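## Task

On top of the two-door cabinet beside arm1, build a three-layer stack: the short square timber at the bottom, the long cardboard box in the middle, the wooden block with one big hole on top. Each lies on a long face, sits roughly centred on the piece under it, and none of the three overhangs the cabinet's top. Every other object must finish resting directly on the top of the furniture it started on. Failure if any object from a furniture top ends on the floor unheld, or if any object, even while held, goes inside or under furniture. The stack must stand without the robot, so release it and move the arms away at the end.

## Robot and tools

ROBOTS. Three identical i2rt Big YAM arms, named arm1, arm2 and arm3. Each has six joints, a two-finger gripper and a wrist camera. With joints 1 and 6 at 0 and the hand level and pointing forward, the wrist camera rides on top of the hand and looks toward the fingertips. Reach is about 1.0 m from the joint 1 axis. Joints move at different speeds, so the hand can sweep a wide path between postures. Loose objects may occasionally get nudged by the scene itself.

FRAME. One shared scene frame, origin on the floor, +z up. The hand point is midway between the fingertips; the hand's z axis runs along the fingers, and the fingers open and close along its y axis. Robot foot poses are not printed.

execute_actions. Argument actions: a list holding either nothing or exactly one action. An action is an object keyed by robot name (arm1, arm2, arm3); under each name goes joints, an object of absolute targets keyed by joint name. These are destinations, not offsets. Ranges: joint1_rad -2.879 to 2.879 (rotates the whole arm about its foot; positive is counter-clockwise seen from above; 0 points the arm the way its foot faces). joint2_rad 0 to 3.141 (shoulder; 0 has the upper arm lying back roughly level, increasing raises it and then tips it forward). joint3_rad 0 to 3.019 (elbow; 0 is fully folded, increasing opens it). joint4_rad -1.692 to 1.57 (hand pitch; positive tilts fingers up). joint5_rad -1.57 to 1.57 (hand yaw; positive swings to the arm's right). joint6_rad -2.094 to 2.094 (hand roll; positive is clockwise viewed from behind the hand). gripper_m 0 to 0.093, the fingertip gap in metres; grip force per pad is roughly 50 to 62 N, lower on some units. Done tolerances: ±0.045, ±0.14, ±0.09, ±0.055, ±0.03, ±0.035 rad for joints 1 to 6 and ±0.003 m for the gripper. All named motions start together and may finish at different times; an action is capped at 15 s. Any unknown key or out-of-range value rejects the whole call and nothing moves. A joint or arm left out may keep pushing toward an earlier target without showing it. Optional cameras: a list from arm1_cam_wrist, arm2_cam_wrist, arm3_cam_wrist, room_a, room_b, all; omitted, null or ["all"] gives every camera, [] gives none. Example action: {"arm1": {"joints": {"gripper_m": 0.05}}, "arm2": {"joints": {"joint1_rad": 0.3}}}. An empty list just reports state and images.

wait: seconds from 0 to 10; nothing new is commanded and it returns the same as an empty execute_actions.

zoom_image: camera (one of the five names) and region [x0, y0, x1, y1] in pixels of that camera's most recent full image, origin top-left, at most 504 by 504.

finished_scene: scene, the number of the scene being closed. Irreversible; the goal must already hold and keep holding. Its result reports success and gives the next task. Ending a reply without any tool call ends everything.

RESULTS. Each call returns every robot's state and images taken at the end; the pictures line lists which camera each image comes from. joint_positions gives current angles. Joint torques are the drive's total output per arm joint in joint order, nonzero even in free air, noisy and offset, so treat them as rough hints of load. joint_status tells how each commanded motion of the last accepted action ended: off_target (stopped short, may still push); contact_stop or time_out (target dropped, holds where it stopped; a timed-out joint may instead keep a target near its position, limited to 0.375, 0.375, 0.113, 0.225, 0.075, 0.3 rad for joints 1 to 6, and keep pushing, which on_its_own reports); not_followed (a safety check refused that arm's joint targets, shown with a "joint command not followed" line and usually a cause; the gripper part still runs, and the refused targets may be retried with later actions until replaced by acceptable ones). on_its_own covers what the call did not command; its "held at" value is the held target, not the position. If a stop is reported, the remaining motion calls in that reply are skipped. To relieve a pushing joint, command its reported position. A target very close to the current position may not move anything; a joint carrying a load sags.

CAMERAS. room_a and room_b are fixed in the room; calibration (K, distortion, T_world_to_cam, pos_world) is supplied and may be off by a few degrees and millimetres. Wrist camera poses follow from joint readings, so they are less exact.

AVOID. The arms do not stop on contact and can press hard; do not push into furniture or objects. Arm-to-arm pressing fails the run and strong collisions may too; the self/inter-arm check can react late and ignores fingers, gripper housings and wrist cameras, and no state line reports arms touching. Sustained load heats motors: a MOTOR HOT line appears from 85 °C, and at 100 °C an OVER-TEMPERATURE FAULT makes that arm and gripper go limp and fall until cool, with joints reading limit_stop_at_motor_heat (resend targets afterwards). Heat partly persists into later scenes. The robot keeps holding its last command while you think, so idle grasps still heat. Do not drop, slam or slide objects off tops, never let anything reach the floor or enter or go under furniture, and finish with grippers open and arms clear of the stack. Shorter robot motion is preferred.

Each tool is called after "Request:" in YAML: its name, and indented under it one key for each argument.

## Session

Request:
execute_actions:
  actions: []

Scene clock: 0.00 s.
Joint torques (N m, as the arm reports them, + toward a larger angle): no reading
Motor temperatures (°C, as the motors report them): arm1=[28 31 30 27 31 31] | arm2=[30 30 28 28 29 30] | arm3=[29 27 27 27 30 31]
arm1.joint_positions: joint1_rad=-0.038 joint2_rad=+0.589 joint3_rad=+1.512 joint4_rad=-1.215 joint5_rad=+0.189 joint6_rad=-0.152 gripper_m=+0.094
arm1.joint_status: not commanded
arm1.hand: x=-0.6929 y=+0.8134 z=+1.4550 quat_wxyz=(-0.584, +0.367, -0.708, -0.155) (m; scene frame)
arm2.joint_positions: joint1_rad=-0.521 joint2_rad=+0.548 joint3_rad=+1.557 joint4_rad=-1.229 joint5_rad=+0.277 joint6_rad=-0.479 gripper_m=+0.095
arm2.joint_status: not commanded
arm2.hand: x=+0.3402 y=+0.0022 z=+1.5215 quat_wxyz=(-0.588, +0.161, -0.763, +0.214) (m; scene frame)
arm3.joint_positions: joint1_rad=+0.453 joint2_rad=+0.456 joint3_rad=+1.574 joint4_rad=-1.240 joint5_rad=-0.059 joint6_rad=+0.149 gripper_m=+0.094
arm3.joint_status: not commanded
arm3.hand: x=+0.7232 y=-0.5694 z=+1.4583 quat_wxyz=(-0.527, +0.356, -0.658, -0.403) (m; scene frame)
pictures: arm1_cam_wrist, arm2_cam_wrist, arm3_cam_wrist, room_a, room_b
Images, in order (width x height): arm1_cam_wrist 504x504, arm2_cam_wrist 504x504, arm3_cam_wrist 504x504, room_a 672x504, room_b 672x504.

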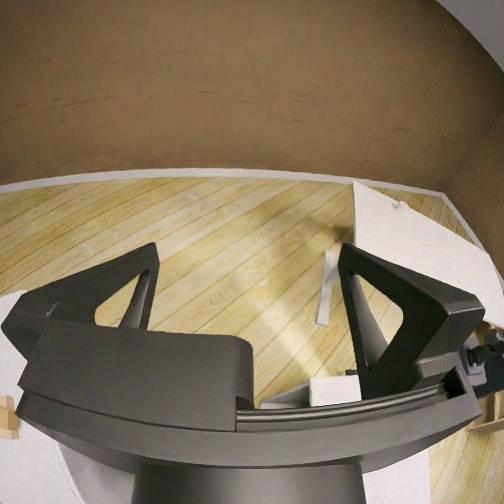

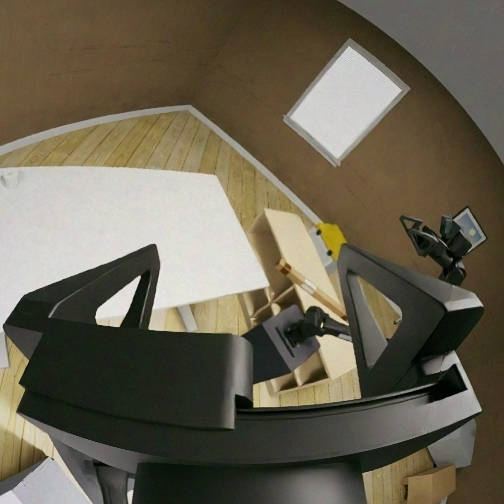

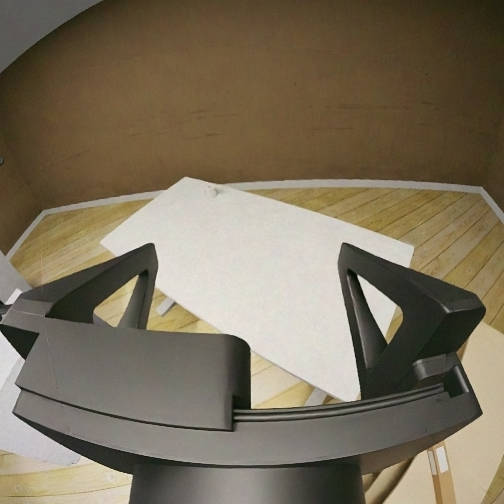

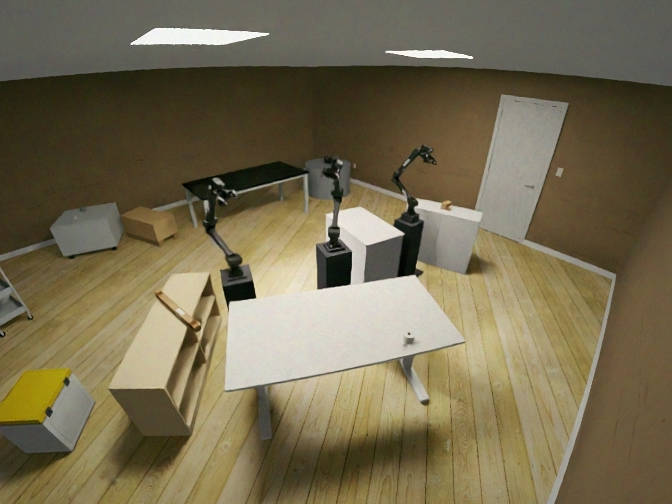

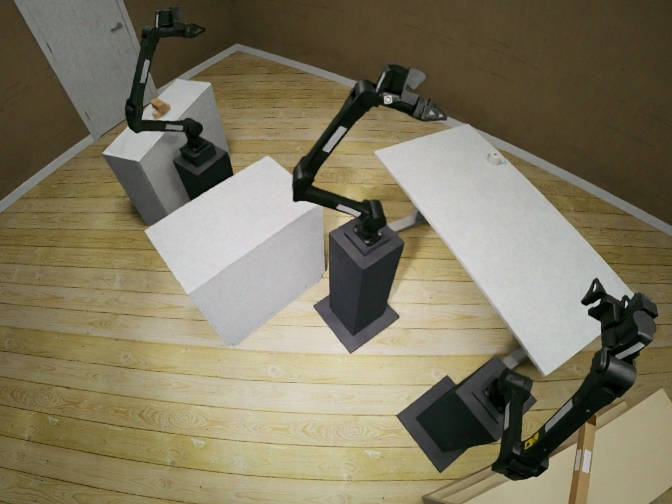

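Request:
zoom_image:
  camera: "room_b"
  region: [80, 60, 260, 195]

Request:
zoom_image:
  camera: "room_a"
  region: [380, 170, 500, 280]

Request:
zoom_image:
  camera: "room_a"
  region: [100, 250, 480, 440]

Region (80, 60, 260, 195) of room_b's 672x504 image, scaled by 2.800, with more detail than that image has; it fills the top 378 rows of this view, and the rest is white.

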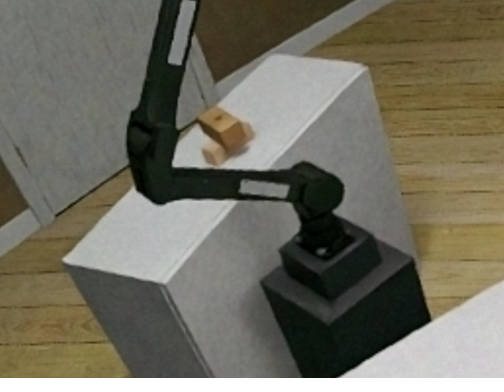

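Region (380, 170, 500, 280) of room_a's 672x504 image, scaled by 4.200, with more detail than that image has; it fills the top 462 rows of this view, and the rest is white.

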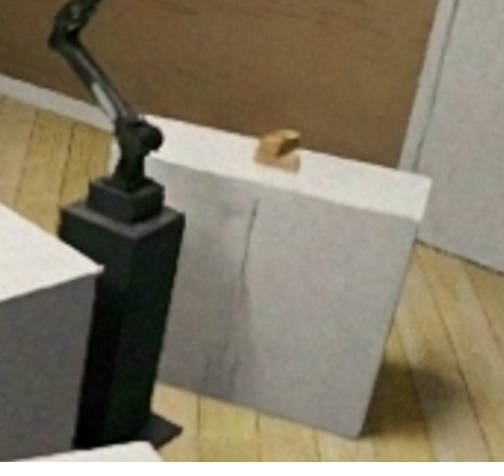

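Region (100, 250, 480, 440) of room_a's 672x504 image, scaled by 1.326, with more detail than that image has.

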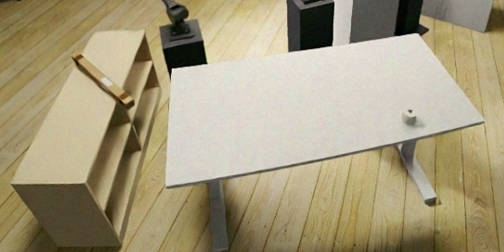

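Request:
execute_actions:
  actions:
    - {"arm1": {"joints": {"joint1_rad": 1.6, "joint5_rad": 0.0, "joint6_rad": 0.0}}, "arm2": {"joints": {"joint5_rad": 0.0, "joint6_rad": 0.0}}, "arm3": {"joints": {"joint1_rad": -1.57, "joint5_rad": 0.0, "joint6_rad": 0.0}}}

Scene clock: 43.90 s.
Joint torques (N m, as the arm reports them, + toward a larger angle): arm1=[ 1.08  2.02  9.3   1.9  -0.07  0.13] | arm2=[ 0.28  4.51  7.7   2.18 -0.28  0.14] | arm3=[ 0.13  7.58  6.68  2.32  0.02 -0.2 ]
Motor temperatures (°C, as the motors report them): arm1=[28 31 33 28 31 31] | arm2=[30 30 30 28 29 30] | arm3=[29 27 29 27 30 31]
arm1.joint_positions: joint1_rad=+1.593 joint2_rad=+0.589 joint3_rad=+1.512 joint4_rad=-1.215 joint5_rad=+0.000 joint6_rad=-0.014 gripper_m=+0.094
arm1.joint_status: all done
arm1.hand: x=-1.0191 y=+0.7800 z=+1.4487 quat_wxyz=(-0.175, +0.776, -0.220, -0.565) (m; scene frame)
arm2.joint_positions: joint1_rad=-0.521 joint2_rad=+0.548 joint3_rad=+1.557 joint4_rad=-1.229 joint5_rad=+0.003 joint6_rad=-0.008 gripper_m=+0.095
arm2.joint_status: all done
arm2.hand: x=+0.3398 y=+0.0490 z=+1.5194 quat_wxyz=(-0.620, +0.063, -0.781, -0.036) (m; scene frame)
arm3.joint_positions: joint1_rad=-1.565 joint2_rad=+0.456 joint3_rad=+1.574 joint4_rad=-1.240 joint5_rad=-0.001 joint6_rad=+0.016 gripper_m=+0.094
arm3.joint_status: all done
arm3.hand: x=+0.7483 y=-0.7810 z=+1.4581 quat_wxyz=(-0.595, -0.341, -0.667, +0.292) (m; scene frame)
pictures: arm1_cam_wrist, arm2_cam_wrist, arm3_cam_wrist, room_a, room_b
camera_calibration (this result's frames):
arm1_cam_wrist: T_world_to_cam=[[0.540578, 0.84008, 0.0451762, -0.173151], [0.686953, -0.409769, -0.600154, 1.89579], [-0.485666, 0.355464, -0.798608, 0.507593], [0, 0, 0, 1]] pos_world=[-0.962197, 0.741867, 1.55096]
arm2_cam_wrist: T_world_to_cam=[[0.151095, -0.988154, 0.0268796, -0.0414574], [-0.736983, -0.130728, -0.663149, 1.27322], [0.658807, 0.0803884, -0.748005, 1.03382], [0, 0, 0, 1]] pos_world=[0.263515, 0.0423716, 1.61875]
arm3_cam_wrist: T_world_to_cam=[[-0.80239, -0.596745, -0.00814195, 0.146873], [-0.401979, 0.550488, -0.731694, 1.79886], [0.441117, -0.583831, -0.681584, 0.334002], [0, 0, 0, 1]] pos_world=[0.69362, -0.707605, 1.54506]
Images, in order (width x height): arm1_cam_wrist 504x504, arm2_cam_wrist 504x504, arm3_cam_wrist 504x504, room_a 672x504, room_b 672x504.

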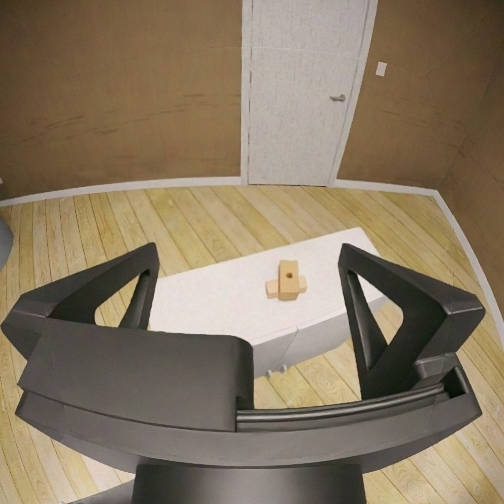

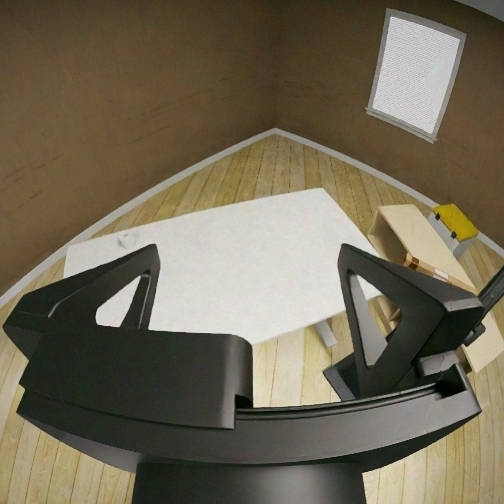

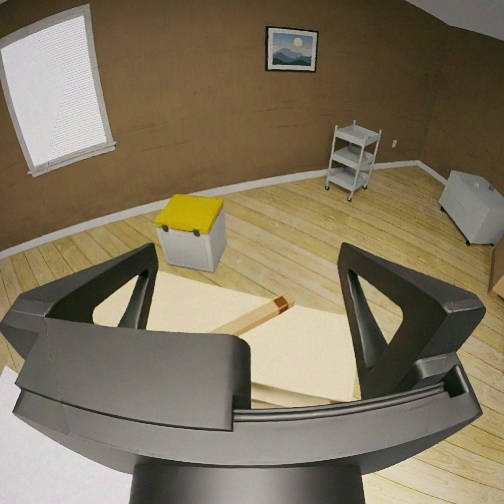

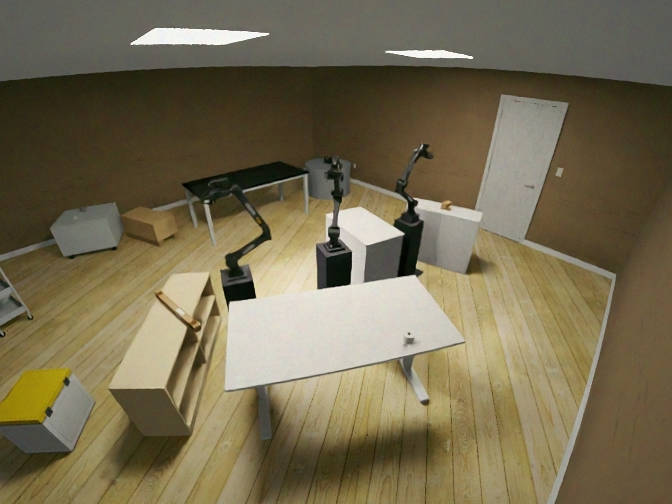

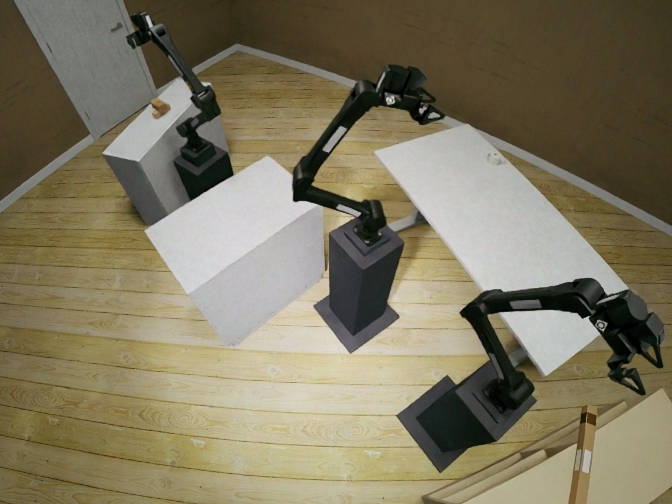

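Request:
execute_actions:
  actions:
    - {"arm1": {"joints": {"joint1_rad": 1.4, "joint2_rad": 1.3}}, "arm2": {"joints": {"joint1_rad": 0.5, "joint4_rad": -0.3}}, "arm3": {"joints": {"joint1_rad": -1.25, "joint2_rad": 1.2}}}

Scene clock: 67.17 s.
Joint torques (N m, as the arm reports them, + toward a larger angle): arm1=[ -0.22 -12.92  12.55   1.28  -0.07   0.13] | arm2=[ 0.73  5.1   7.15  2.24 -0.19  0.11] | arm3=[ 0.27 -8.83 10.72  1.5   0.03 -0.21]
Motor temperatures (°C, as the motors report them): arm1=[28 31 34 28 31 32] | arm2=[30 30 31 28 29 30] | arm3=[29 27 30 27 30 31]
arm1.joint_positions: joint1_rad=+1.406 joint2_rad=+1.299 joint3_rad=+1.506 joint4_rad=-1.215 joint5_rad=+0.000 joint6_rad=-0.014 gripper_m=+0.094
arm1.joint_status: all done
arm1.hand: x=-1.1934 y=+1.0040 z=+1.1992 quat_wxyz=(-0.108, +0.897, -0.349, -0.250) (m; scene frame)
arm2.joint_positions: joint1_rad=+0.492 joint2_rad=+0.548 joint3_rad=+1.557 joint4_rad=-0.322 joint5_rad=+0.001 joint6_rad=-0.007 gripper_m=+0.095
arm2.joint_status: all done
arm2.hand: x=+0.2176 y=+0.1442 z=+1.7288 quat_wxyz=(-0.755, +0.238, -0.364, -0.490) (m; scene frame)
arm3.joint_positions: joint1_rad=-1.255 joint2_rad=+1.203 joint3_rad=+1.568 joint4_rad=-1.240 joint5_rad=-0.001 joint6_rad=+0.016 gripper_m=+0.094
arm3.joint_status: all done
arm3.hand: x=+1.0521 y=-0.9516 z=+1.2424 quat_wxyz=(-0.326, -0.294, -0.893, +0.101) (m; scene frame)
pictures: arm1_cam_wrist, arm2_cam_wrist, arm3_cam_wrist, room_a, room_b
camera_calibration (this result's frames):
arm1_cam_wrist: T_world_to_cam=[[0.67094, 0.740554, 0.0376726, 0.00875988], [0.737518, -0.671731, 0.0696097, 1.47775], [0.0768556, -0.0189197, -0.996863, 1.429], [0, 0, 0, 1]] pos_world=[-1.20557, 1.0132, 1.32132]
arm2_cam_wrist: T_world_to_cam=[[0.914241, -0.404989, 0.0121533, -0.159273], [0.0337086, 0.0461354, -0.998366, 1.72081], [0.403767, 0.913157, 0.0558304, -0.191036], [0, 0, 0, 1]] pos_world=[0.164741, 0.0305516, 1.7306]
arm3_cam_wrist: T_world_to_cam=[[-0.58642, -0.809995, -0.00451575, -0.147602], [-0.807933, 0.585308, -0.0682529, 1.49306], [0.0579276, -0.0363765, -0.997658, 1.27016], [0, 0, 0, 1]] pos_world=[1.04616, -0.947253, 1.36842]
Images, in order (width x height): arm1_cam_wrist 504x504, arm2_cam_wrist 504x504, arm3_cam_wrist 504x504, room_a 672x504, room_b 672x504.

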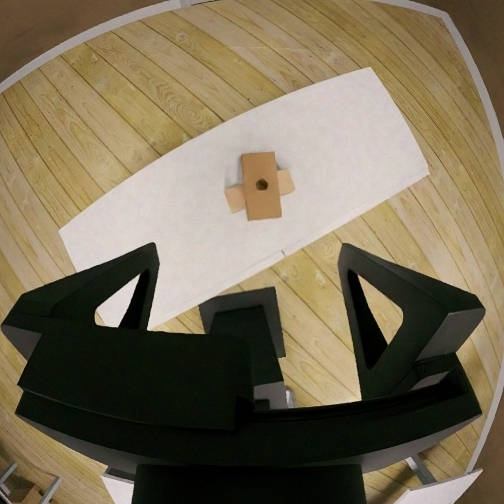

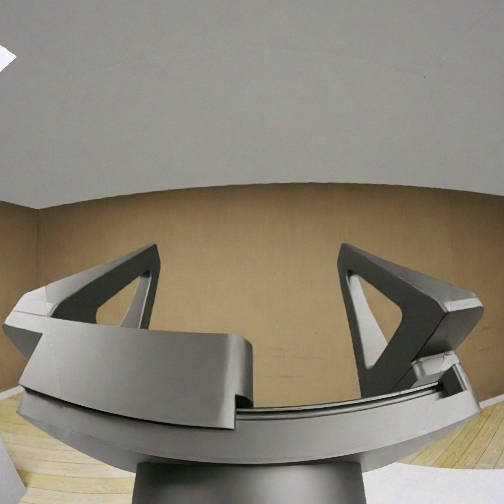

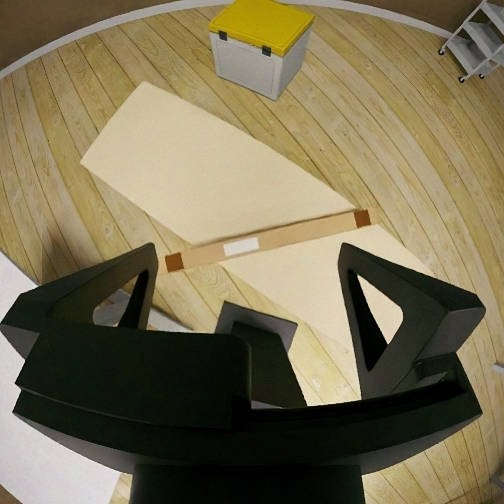

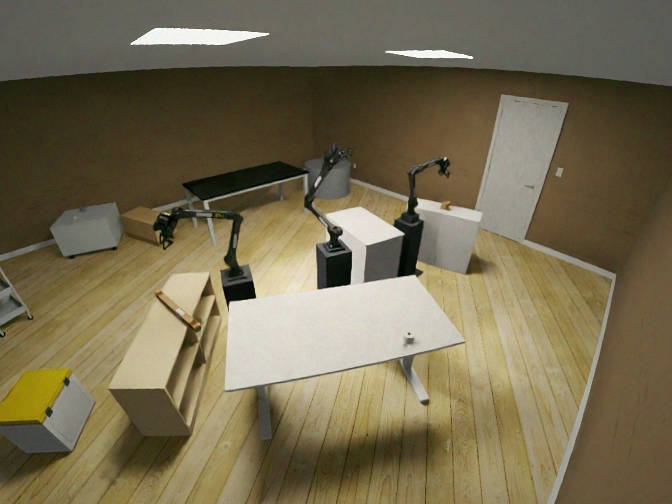

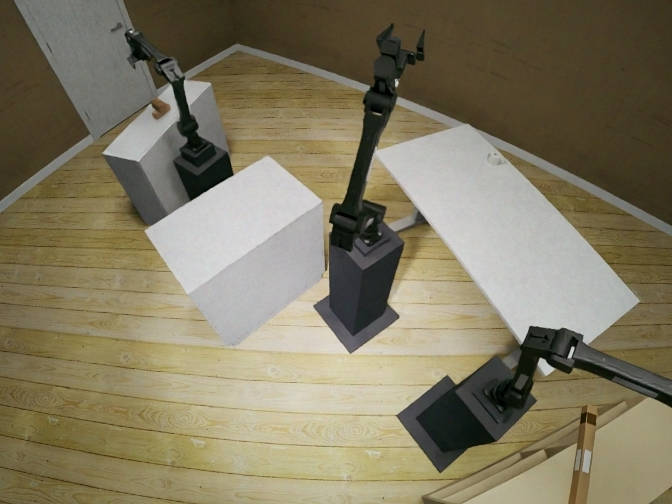

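Request:
zoom_image:
  camera: "arm1_cam_wrist"
  region: [200, 130, 320, 250]

Request:
zoom_image:
  camera: "arm3_cam_wrist"
  region: [140, 170, 400, 300]

Request:
execute_actions:
  actions:
    - {"arm2": {"joints": {"joint3_rad": 0.75}}}
  cameras: []

Region (200, 130, 320, 250) of arm1_cam_wrist's 504x504 image, scaled by 4.200, with more detail than that image has.

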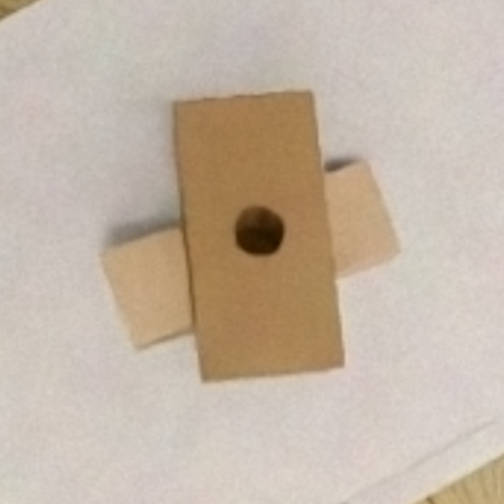

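Region (140, 170, 400, 300) of arm3_cam_wrist's 504x504 image, scaled by 1.938, with more detail than that image has.

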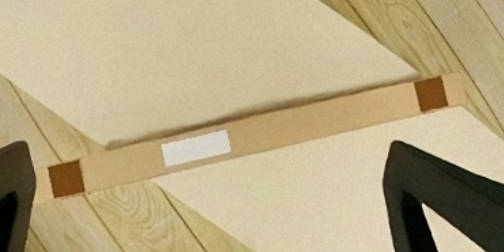

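Scene clock: 94.33 s.
Joint torques (N m, as the arm reports them, + toward a larger angle): arm1=[ -0.18 -12.8   12.51   1.27  -0.06   0.13] | arm2=[ 1.02 -1.26  9.44  2.45 -0.2   0.13] | arm3=[ 0.64 -9.15 10.66  1.72  0.   -0.24]
Motor temperatures (°C, as the motors report them): arm1=[28 32 36 28 31 32] | arm2=[30 30 31 28 29 30] | arm3=[29 28 32 27 30 31]
arm1.joint_positions: joint1_rad=+1.406 joint2_rad=+1.299 joint3_rad=+1.506 joint4_rad=-1.215 joint5_rad=+0.000 joint6_rad=-0.014 gripper_m=+0.094
arm1.joint_status: not commanded
arm1.hand: x=-1.1934 y=+1.0040 z=+1.1992 quat_wxyz=(-0.108, +0.897, -0.349, -0.250) (m; scene frame)
arm2.joint_positions: joint1_rad=+0.492 joint2_rad=+0.551 joint3_rad=+0.760 joint4_rad=-0.308 joint5_rad=+0.001 joint6_rad=-0.007 gripper_m=+0.095
arm2.joint_status: all done
arm2.hand: x=+0.3040 y=+0.3447 z=+1.3015 quat_wxyz=(-0.557, +0.410, -0.624, -0.362) (m; scene frame)
arm3.joint_positions: joint1_rad=-1.255 joint2_rad=+1.203 joint3_rad=+1.568 joint4_rad=-1.240 joint5_rad=-0.001 joint6_rad=+0.016 gripper_m=+0.094
arm3.joint_status: not commanded
arm3.hand: x=+1.0521 y=-0.9516 z=+1.2424 quat_wxyz=(-0.326, -0.294, -0.893, +0.101) (m; scene frame)
pictures: none
No camera images: the call's "cameras" was empty. Leave "cameras" out to get every camera's image.

Request:
execute_actions:
  actions:
    - {"arm1": {"joints": {"joint1_rad": 1.341, "joint2_rad": 1.942, "joint3_rad": 1.726, "joint4_rad": -1.355, "joint5_rad": 0.0, "joint6_rad": -0.187}}, "arm2": {"joints": {"joint1_rad": 2.29, "joint2_rad": 1.3, "joint3_rad": 1.6, "joint4_rad": -1.3}}, "arm3": {"joints": {"joint1_rad": -1.369, "joint2_rad": 1.995, "joint3_rad": 1.39, "joint4_rad": -0.966, "joint5_rad": 0.0, "joint6_rad": 1.236}}}

Scene clock: 184.60 s.
Joint torques (N m, as the arm reports them, + toward a larger angle): arm1=[  0.28 -21.76  11.55  -0.19  -0.09  -0.14] | arm2=[  0.31 -10.88  13.84   0.51  -0.15   0.13] | arm3=[  0.81 -19.48   7.87   0.44   0.16   0.06]
Motor temperatures (°C, as the motors report them): arm1=[28 32 39 28 31 32] | arm2=[30 30 34 28 29 30] | arm3=[29 28 34 27 30 31]
arm1.joint_positions: joint1_rad=+1.340 joint2_rad=+1.942 joint3_rad=+1.698 joint4_rad=-1.349 joint5_rad=+0.000 joint6_rad=-0.173 gripper_m=+0.094
arm1.joint_status: all done
arm1.hand: x=-1.2317 y=+1.0982 z=+0.9350 quat_wxyz=(+0.002, +0.947, -0.321, +0.018) (m; scene frame)
arm2.joint_positions: joint1_rad=+2.291 joint2_rad=+1.307 joint3_rad=+1.539 joint4_rad=-1.283 joint5_rad=+0.000 joint6_rad=-0.006 gripper_m=+0.095
arm2.joint_status: all done
arm2.hand: x=-0.3128 y=+0.1091 z=+1.2579 quat_wxyz=(-0.017, +0.961, -0.088, -0.260) (m; scene frame)
arm3.joint_positions: joint1_rad=-1.376 joint2_rad=+1.998 joint3_rad=+1.375 joint4_rad=-0.975 joint5_rad=-0.001 joint6_rad=+1.219 gripper_m=+0.094
arm3.joint_status: all done
arm3.hand: x=+1.0763 y=-1.0492 z=+0.7645 quat_wxyz=(+0.014, -0.830, -0.557, +0.003) (m; scene frame)
pictures: arm1_cam_wrist, arm2_cam_wrist, arm3_cam_wrist, room_a, room_b
camera_calibration (this result's frames):
arm1_cam_wrist: T_world_to_cam=[[0.591122, 0.806435, 0.015383, -0.175206], [0.633661, -0.476108, 0.60975, 0.739902], [0.499048, -0.350689, -0.792445, 1.86363], [0, 0, 0, 1]] pos_world=[-1.29532, 1.14712, 1.02836]
arm2_cam_wrist: T_world_to_cam=[[0.168385, 0.985614, -0.0145768, -0.0341931], [0.982237, -0.166529, 0.0864756, 0.22546], [0.082804, -0.028879, -0.996147, 1.40718], [0, 0, 0, 1]] pos_world=[-0.332217, 0.111885, 1.38176]
arm3_cam_wrist: T_world_to_cam=[[-0.928036, 0.371438, 0.0279816, 1.36778], [0.313844, 0.739253, 0.595825, -0.0163968], [0.200627, 0.561729, -0.802627, 1.11326], [0, 0, 0, 1]] pos_world=[1.05115, -1.12128, 0.865032]
Images, in order (width x height): arm1_cam_wrist 504x504, arm2_cam_wrist 504x504, arm3_cam_wrist 504x504, room_a 672x504, room_b 672x504.

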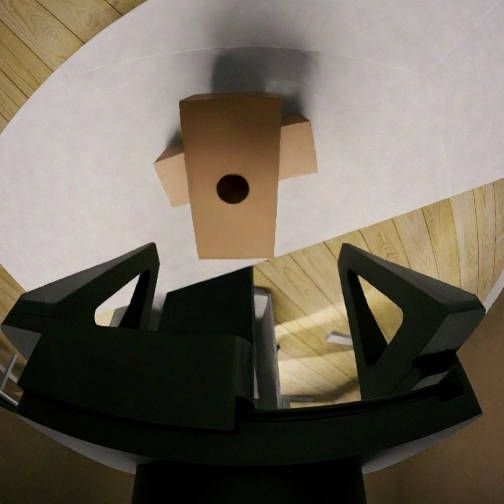

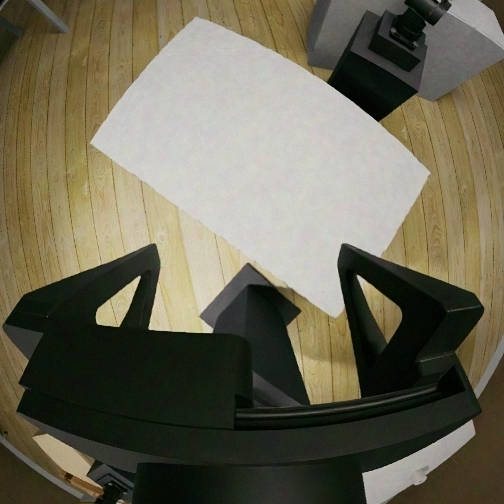

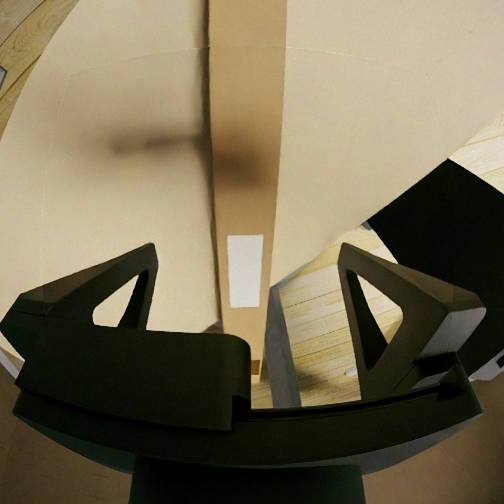

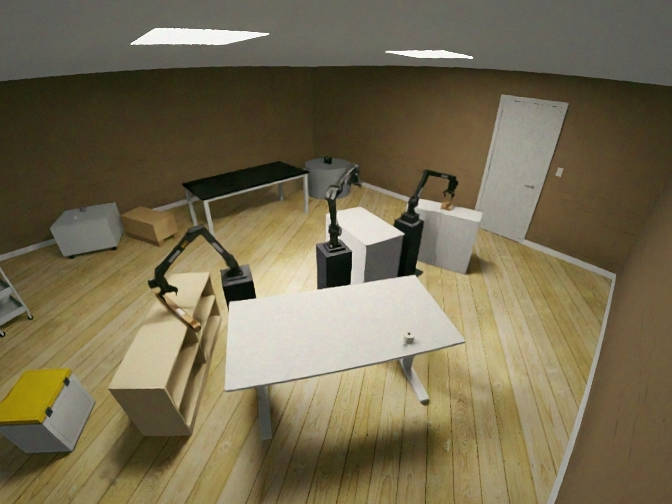

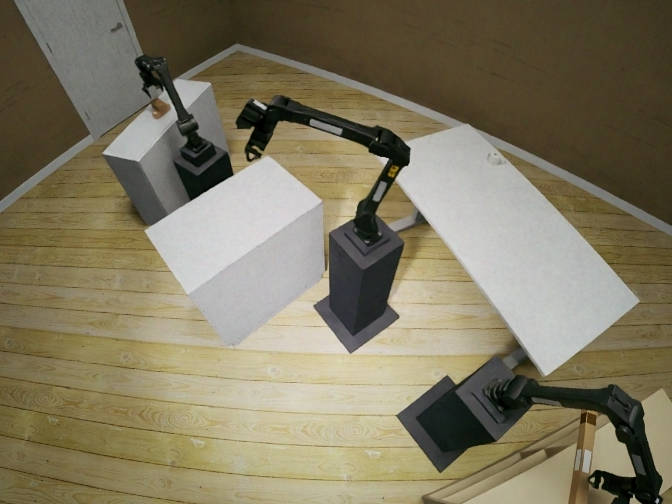

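Request:
execute_actions:
  actions:
    - {"arm1": {"joints": {"joint1_rad": 1.363, "joint2_rad": 2.038, "joint3_rad": 1.617, "joint4_rad": -1.12}}, "arm2": {"joints": {"joint1_rad": 1.8}}, "arm3": {"joints": {"joint2_rad": 2.088, "joint3_rad": 1.332, "joint4_rad": -0.79}}}
  cameras: ["arm1_cam_wrist", "arm2_cam_wrist", "arm3_cam_wrist"]

Scene clock: 245.93 s.
Joint torques (N m, as the arm reports them, + toward a larger angle): arm1=[  0.39 -25.16   9.5    0.45  -0.06  -0.13] | arm2=[  0.91 -10.66  13.73   0.57  -0.17   0.09] | arm3=[  0.88 -18.88   6.27   0.52   0.13   0.08]
Motor temperatures (°C, as the motors report them): arm1=[28 34 39 28 31 32] | arm2=[30 31 40 28 29 30] | arm3=[29 30 33 27 30 31]
arm1.joint_positions: joint1_rad=+1.357 joint2_rad=+2.054 joint3_rad=+1.603 joint4_rad=-1.129 joint5_rad=-0.001 joint6_rad=-0.174 gripper_m=+0.094
arm1.joint_status: all done
arm1.hand: x=-1.2457 y=+1.1001 z=+0.8364 quat_wxyz=(+0.000, +0.950, -0.312, +0.011) (m; scene frame)
arm2.joint_positions: joint1_rad=+1.797 joint2_rad=+1.307 joint3_rad=+1.539 joint4_rad=-1.283 joint5_rad=+0.000 joint6_rad=-0.006 gripper_m=+0.095
arm2.joint_status: all done
arm2.hand: x=-0.2140 y=+0.3235 z=+1.2540 quat_wxyz=(-0.078, +0.912, -0.321, -0.245) (m; scene frame)
arm3.joint_positions: joint1_rad=-1.376 joint2_rad=+2.087 joint3_rad=+1.327 joint4_rad=-0.802 joint5_rad=-0.001 joint6_rad=+1.220 gripper_m=+0.094
arm3.joint_status: all done
arm3.hand: x=+1.0783 y=-1.0510 z=+0.7033 quat_wxyz=(-0.004, -0.831, -0.557, -0.001) (m; scene frame)
pictures: arm1_cam_wrist, arm2_cam_wrist, arm3_cam_wrist
camera_calibration (this result's frames):
arm1_cam_wrist: T_world_to_cam=[[0.57662, 0.816841, 0.016737, -0.197575], [0.648547, -0.470085, 0.598671, 0.830947], [0.496887, -0.334351, -0.80082, 1.77941], [0, 0, 0, 1]] pos_world=[-1.30915, 1.14695, 0.930832]
arm2_cam_wrist: T_world_to_cam=[[0.615925, 0.787646, -0.0158316, -0.100848], [0.785133, -0.612059, 0.0946045, 0.256243], [0.064825, -0.0706992, -0.995389, 1.40999], [0, 0, 0, 1]] pos_world=[-0.230473, 0.335953, 1.37765]
arm3_cam_wrist: T_world_to_cam=[[-0.928041, 0.37243, -0.00593817, 1.39691], [0.298622, 0.753463, 0.585763, 0.0591476], [0.22263, 0.541839, -0.81046, 1.02568], [0, 0, 0, 1]] pos_world=[1.05038, -1.12057, 0.804922]
Images, in order (width x height): arm1_cam_wrist 504x504, arm2_cam_wrist 504x504, arm3_cam_wrist 504x504.

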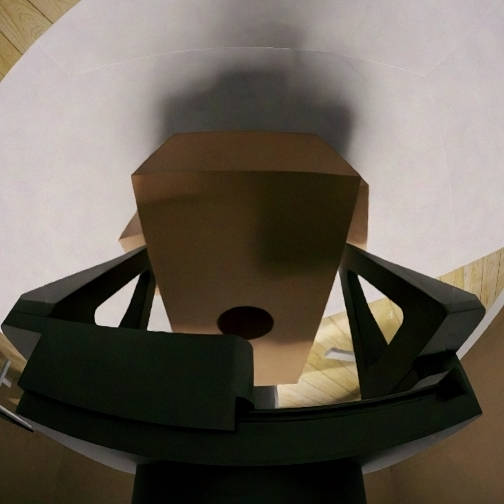

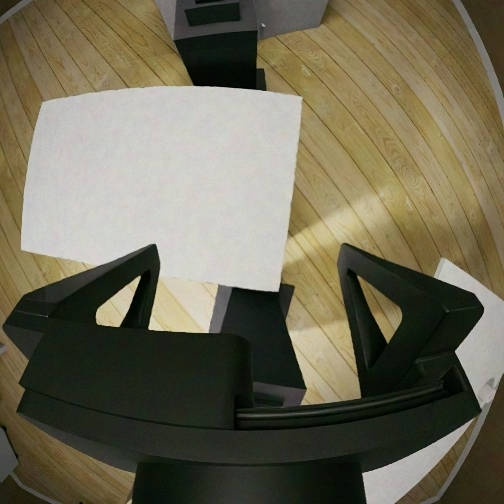

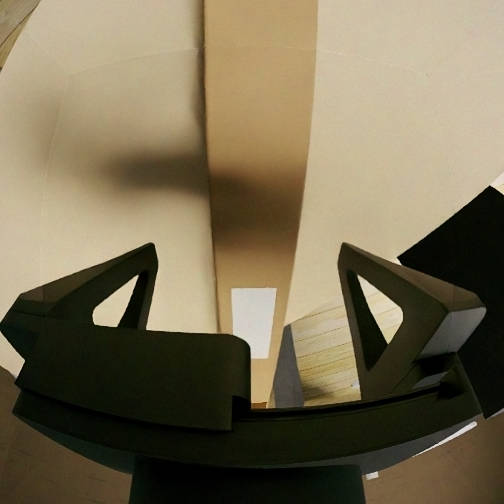

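Request:
execute_actions:
  actions:
    - {"arm1": {"joints": {"gripper_m": 0.03}}, "arm2": {"joints": {"joint1_rad": 1.1}}, "arm3": {"joints": {"joint2_rad": 2.194, "joint3_rad": 1.32, "joint4_rad": -0.684}}}
  cameras: ["arm1_cam_wrist", "arm3_cam_wrist"]

Scene clock: 258.20 s.
Joint torques (N m, as the arm reports them, + toward a larger angle): arm1=[  0.64 -24.56   9.65   0.38  -0.06  -0.12] | arm2=[  0.36 -11.47  13.88   0.55  -0.15   0.13] | arm3=[  0.87 -19.4    5.68   0.57   0.13   0.08]
Motor temperatures (°C, as the motors report them): arm1=[28 35 38 28 31 32] | arm2=[30 31 41 28 29 30] | arm3=[29 30 32 27 30 31]
arm1.joint_positions: joint1_rad=+1.357 joint2_rad=+2.053 joint3_rad=+1.603 joint4_rad=-1.127 joint5_rad=-0.001 joint6_rad=-0.175 gripper_m=+0.059
arm1.joint_status: gripper_m off_target (ended at +0.059, target +0.030)
arm1.hand: x=-1.2460 y=+1.1004 z=+0.8366 quat_wxyz=(-0.001, +0.950, -0.312, +0.010) (m; scene frame)
arm2.joint_positions: joint1_rad=+1.100 joint2_rad=+1.307 joint3_rad=+1.539 joint4_rad=-1.283 joint5_rad=+0.000 joint6_rad=-0.006 gripper_m=+0.095
arm2.joint_status: all done
arm2.hand: x=+0.0682 y=+0.4939 z=+1.2490 quat_wxyz=(-0.156, +0.749, -0.613, -0.198) (m; scene frame)
arm3.joint_positions: joint1_rad=-1.376 joint2_rad=+2.191 joint3_rad=+1.315 joint4_rad=-0.696 joint5_rad=-0.001 joint6_rad=+1.220 gripper_m=+0.094
arm3.joint_status: all done
arm3.hand: x=+1.0743 y=-1.0473 z=+0.6457 quat_wxyz=(+0.001, -0.831, -0.557, +0.000) (m; scene frame)
pictures: arm1_cam_wrist, arm3_cam_wrist
camera_calibration (this result's frames):
arm1_cam_wrist: T_world_to_cam=[[0.576, 0.817269, 0.0171652, -0.199277], [0.649865, -0.470552, 0.596871, 0.834888], [0.495882, -0.332643, -0.802153, 1.77787], [0, 0, 0, 1]] pos_world=[-1.30939, 1.14712, 0.93122]
arm3_cam_wrist: T_world_to_cam=[[-0.928051, 0.372434, 0.0037057, 1.38524], [0.303084, 0.749384, 0.588697, 0.0803574], [0.216474, 0.547464, -0.808345, 0.988992], [0, 0, 0, 1]] pos_world=[1.04713, -1.11757, 0.747008]
Images, in order (width x height): arm1_cam_wrist 504x504, arm3_cam_wrist 504x504.

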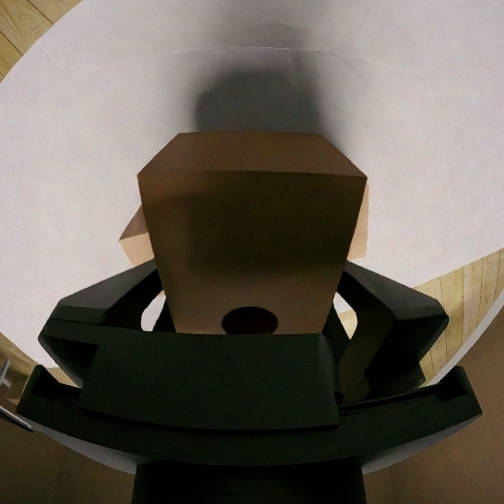

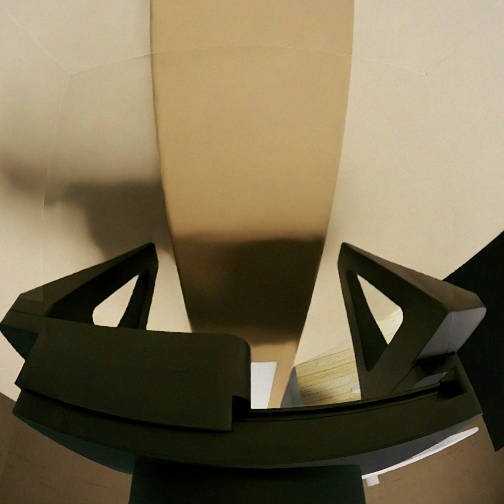

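Request:
execute_actions:
  actions:
    - {"arm1": {"joints": {"joint2_rad": 1.94, "gripper_m": 0.03}}, "arm2": {"joints": {"joint1_rad": 0.3}}, "arm3": {"joints": {"gripper_m": 0.02}}}
  cameras: ["arm1_cam_wrist", "arm2_cam_wrist"]

Scene clock: 294.37 s.
Joint torques (N m, as the arm reports them, + toward a larger angle): arm1=[  0.7  -23.6   10.72   0.54  -0.06  -0.12] | arm2=[  0.68 -11.93  13.76   0.62  -0.16   0.09] | arm3=[  1.37 -19.51   5.55   0.6    0.1    0.05]
Motor temperatures (°C, as the motors report them): arm1=[28 36 38 28 31 32] | arm2=[30 31 42 28 29 30] | arm3=[29 30 32 27 30 31]
arm1.joint_positions: joint1_rad=+1.357 joint2_rad=+1.954 joint3_rad=+1.598 joint4_rad=-1.127 joint5_rad=-0.001 joint6_rad=-0.175 gripper_m=+0.059
arm1.joint_status: gripper_m off_target (ended at +0.059, target +0.030); the others done
arm1.hand: x=-1.2512 y=+1.1048 z=+0.8923 quat_wxyz=(-0.023, +0.949, -0.311, -0.031) (m; scene frame)
arm2.joint_positions: joint1_rad=+0.300 joint2_rad=+1.307 joint3_rad=+1.539 joint4_rad=-1.283 joint5_rad=+0.000 joint6_rad=-0.006 gripper_m=+0.095
arm2.joint_status: all done
arm2.hand: x=+0.4358 y=+0.4175 z=+1.2467 quat_wxyz=(-0.221, +0.453, -0.856, -0.115) (m; scene frame)
arm3.joint_positions: joint1_rad=-1.376 joint2_rad=+2.191 joint3_rad=+1.315 joint4_rad=-0.695 joint5_rad=-0.001 joint6_rad=+1.222 gripper_m=+0.049
arm3.joint_status: gripper_m off_target (ended at +0.049, target +0.020)
arm3.hand: x=+1.0743 y=-1.0473 z=+0.6457 quat_wxyz=(+0.001, -0.831, -0.556, +0.000) (m; scene frame)
pictures: arm1_cam_wrist, arm2_cam_wrist
camera_calibration (this result's frames):
arm1_cam_wrist: T_world_to_cam=[[0.576747, 0.816155, 0.0354074, -0.214967], [0.686772, -0.507876, 0.520006, 0.963025], [0.442388, -0.275595, -0.853429, 1.74237], [0, 0, 0, 1]] pos_world=[-1.3082, 1.14473, 0.993822]
arm2_cam_wrist: T_world_to_cam=[[0.831297, -0.555828, 0.0013165, -0.12958], [-0.552587, -0.826189, 0.109816, 0.457637], [-0.0599512, -0.0920174, -0.993951, 1.42878], [0, 0, 0, 1]] pos_world=[0.44626, 0.437543, 1.37005]
Images, in order (width x height): arm1_cam_wrist 504x504, arm2_cam_wrist 504x504.

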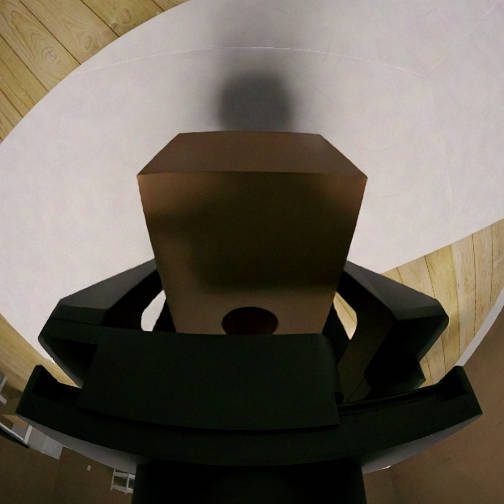

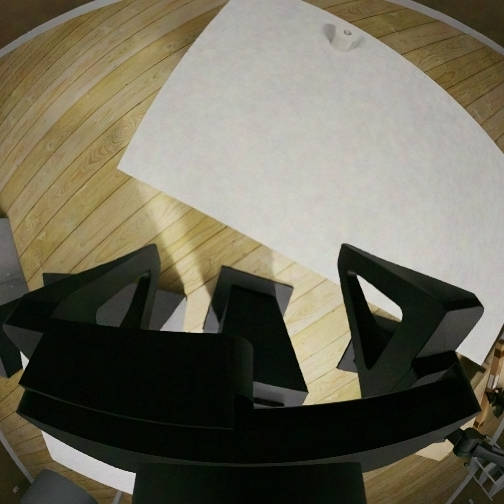

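Request:
execute_actions:
  actions:
    - {"arm1": {"joints": {"joint1_rad": 1.776, "joint2_rad": 1.642, "joint3_rad": 1.095, "joint4_rad": -1.0, "joint6_rad": 1.478, "gripper_m": 0.03}}, "arm2": {"joints": {"joint6_rad": 0.975}}, "arm3": {"joints": {"joint2_rad": 2.0, "joint3_rad": 1.62, "gripper_m": 0.02}}}
  cameras: ["arm1_cam_wrist", "room_a", "room_b"]

Scene clock: 336.97 s.
Joint torques (N m, as the arm reports them, + toward a larger angle): arm1=[  0.62 -17.67   9.59   0.17   0.01   0.1 ] | arm2=[  0.16 -11.02  13.81   0.46  -0.09   0.1 ] | arm3=[  1.05 -20.99   8.7    1.13   0.05  -0.01]
Motor temperatures (°C, as the motors report them): arm1=[28 36 39 28 31 32] | arm2=[30 31 43 28 29 30] | arm3=[29 31 32 27 30 31]
arm1.joint_positions: joint1_rad=+1.772 joint2_rad=+1.663 joint3_rad=+1.073 joint4_rad=-1.005 joint5_rad=+0.000 joint6_rad=+1.464 gripper_m=+0.059
arm1.joint_status: gripper_m off_target (ended at +0.059, target +0.030); the others done
arm1.hand: x=-1.2352 y=+0.8335 z=+0.8572 quat_wxyz=(-0.013, +0.599, -0.801, +0.015) (m; scene frame)
arm2.joint_positions: joint1_rad=+0.300 joint2_rad=+1.307 joint3_rad=+1.539 joint4_rad=-1.283 joint5_rad=+0.000 joint6_rad=+0.967 gripper_m=+0.095
arm2.joint_status: all done
arm2.hand: x=+0.4358 y=+0.4175 z=+1.2467 quat_wxyz=(-0.142, +0.000, -0.968, -0.205) (m; scene frame)
arm3.joint_positions: joint1_rad=-1.376 joint2_rad=+1.991 joint3_rad=+1.615 joint4_rad=-0.686 joint5_rad=-0.001 joint6_rad=+1.222 gripper_m=+0.049
arm3.joint_status: gripper_m off_target (ended at +0.049, target +0.020); the others done
arm3.hand: x=+1.2012 y=-1.1634 z=+0.8792 quat_wxyz=(-0.244, -0.804, -0.538, -0.060) (m; scene frame)
pictures: arm1_cam_wrist, room_a, room_b
camera_calibration (this result's frames):
arm1_cam_wrist: T_world_to_cam=[[0.963574, -0.26304, 0.0483298, 1.3647], [-0.24154, -0.778332, 0.579532, -0.1397], [-0.114824, -0.570095, -0.813515, 1.15355], [0, 0, 0, 1]] pos_world=[-1.21628, 0.907871, 0.953433]
Images, in order (width x height): arm1_cam_wrist 504x504, room_a 672x504, room_b 672x504.

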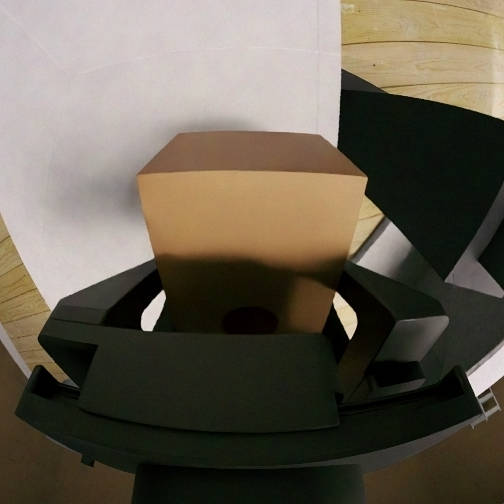

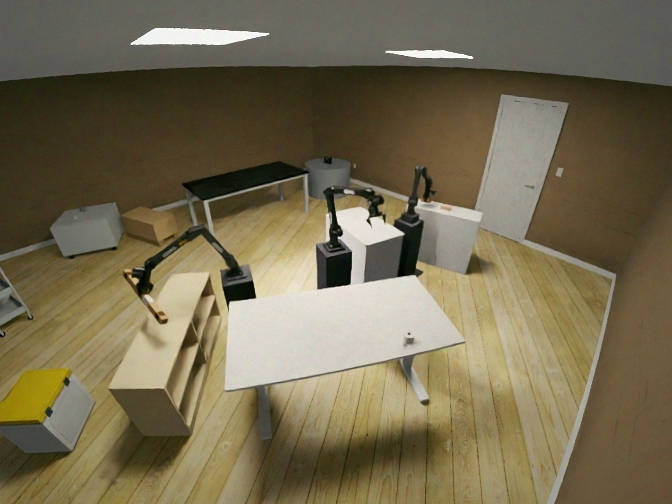

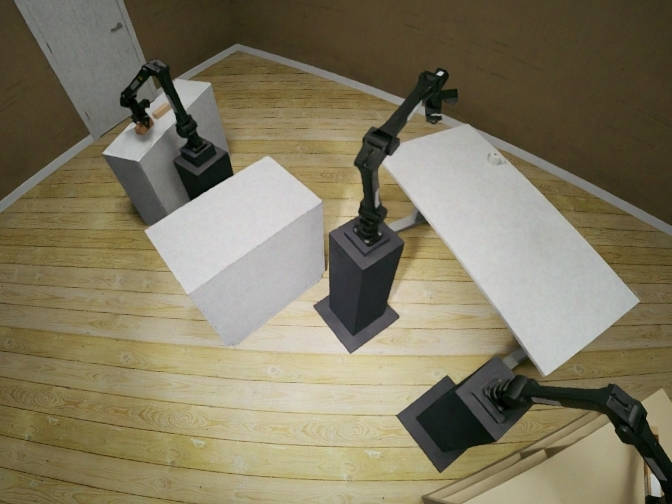

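Request:
execute_actions:
  actions:
    - {"arm1": {"joints": {"joint2_rad": 1.762, "joint3_rad": 1.05, "joint4_rad": -0.805, "gripper_m": 0.03}}, "arm3": {"joints": {"joint1_rad": 0.7376, "joint2_rad": 2.18, "joint3_rad": 1.825, "joint4_rad": -1.19, "joint6_rad": -0.697, "gripper_m": 0.02}}}
  cameras: ["arm1_cam_wrist", "arm3_cam_wrist", "room_a", "room_b"]

Scene clock: 346.73 s.
Joint torques (N m, as the arm reports them, + toward a larger angle): arm1=[  0.56 -19.51   8.02   0.37   0.01   0.13] | arm2=[  0.55 -10.99  13.81   0.57  -0.07   0.08] | arm3=[  0.44 -23.53   8.91  -0.56  -0.03  -0.22]
Motor temperatures (°C, as the motors report them): arm1=[28 36 38 28 31 32] | arm2=[30 31 43 28 29 30] | arm3=[29 31 33 27 30 31]
arm1.joint_positions: joint1_rad=+1.772 joint2_rad=+1.791 joint3_rad=+1.035 joint4_rad=-0.813 joint5_rad=+0.000 joint6_rad=+1.465 gripper_m=+0.059
arm1.joint_status: gripper_m off_target (ended at +0.059, target +0.030); the others done
arm1.hand: x=-1.2461 y=+0.8386 z=+0.7910 quat_wxyz=(-0.006, +0.599, -0.801, +0.004) (m; scene frame)
arm2.joint_positions: joint1_rad=+0.300 joint2_rad=+1.307 joint3_rad=+1.539 joint4_rad=-1.283 joint5_rad=+0.000 joint6_rad=+0.967 gripper_m=+0.095
arm2.joint_status: not commanded
arm2.hand: x=+0.4358 y=+0.4175 z=+1.2467 quat_wxyz=(-0.142, +0.000, -0.968, -0.205) (m; scene frame)
arm3.joint_positions: joint1_rad=+0.737 joint2_rad=+2.188 joint3_rad=+1.811 joint4_rad=-1.178 joint5_rad=-0.001 joint6_rad=-0.680 gripper_m=+0.049
arm3.joint_status: gripper_m off_target (ended at +0.049, target +0.020); the others done
arm3.hand: x=+0.8040 y=-0.0395 z=+0.8004 quat_wxyz=(-0.008, +0.856, -0.518, -0.004) (m; scene frame)
pictures: arm1_cam_wrist, arm3_cam_wrist, room_a, room_b
camera_calibration (this result's frames):
arm1_cam_wrist: T_world_to_cam=[[0.964245, -0.263948, 0.0237473, 1.40079], [-0.22875, -0.783707, 0.577474, -0.0780018], [-0.133812, -0.562258, -0.816064, 1.07314], [0, 0, 0, 1]] pos_world=[-1.22495, 0.911987, 0.88753]
arm3_cam_wrist: T_world_to_cam=[[0.882186, 0.470764, 0.0113843, -0.699171], [0.37904, -0.724231, 0.576036, -0.79321], [0.279422, -0.503856, -0.817345, 0.535901], [0, 0, 0, 1]] pos_world=[0.767714, 0.0246939, 0.902893]
Images, in order (width x height): arm1_cam_wrist 504x504, arm3_cam_wrist 504x504, room_a 672x504, room_b 672x504.

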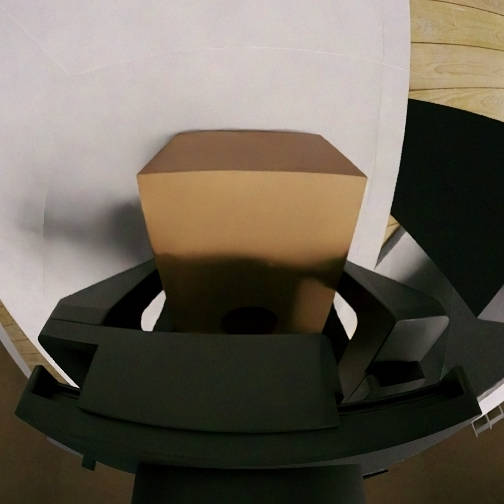

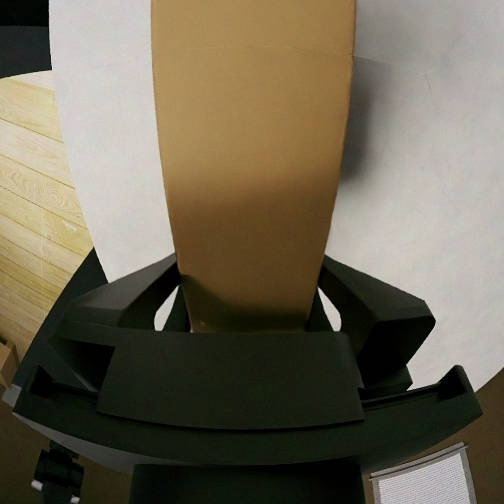

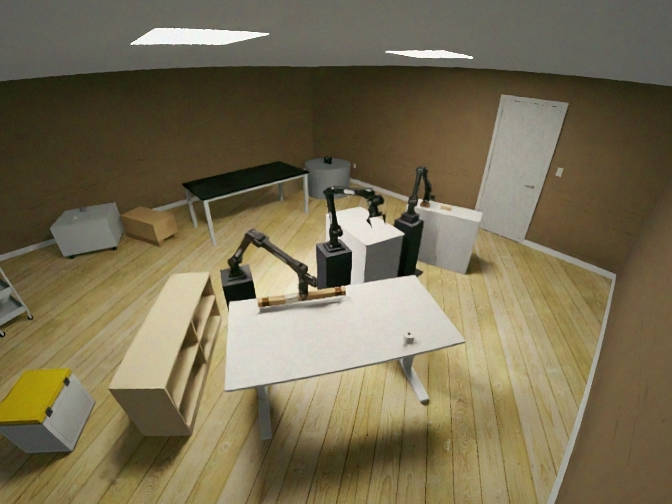

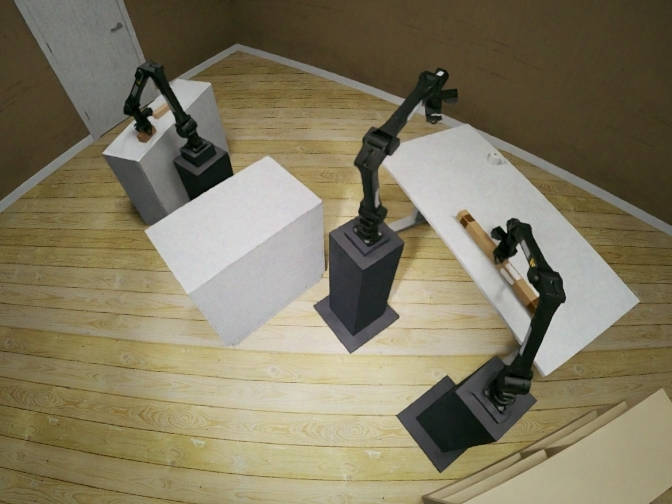

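Request:
zoom_image:
  camera: "room_a"
  region: [220, 250, 380, 330]

Request:
zoom_image:
  camera: "room_b"
  region: [420, 190, 600, 350]

Region (220, 250, 380, 330) of room_a's 672x504 image, scaled by 3.150, with more detail than that image has.

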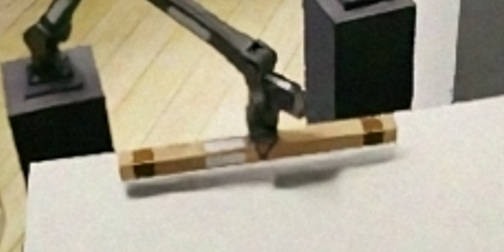

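Region (420, 190, 600, 350) of room_b's 672x504 image, scaled by 2.800, with more detail than that image has.

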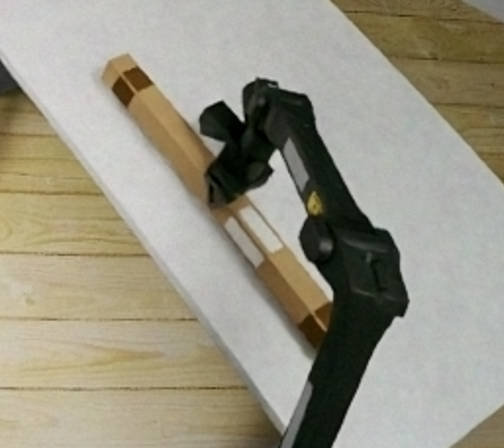

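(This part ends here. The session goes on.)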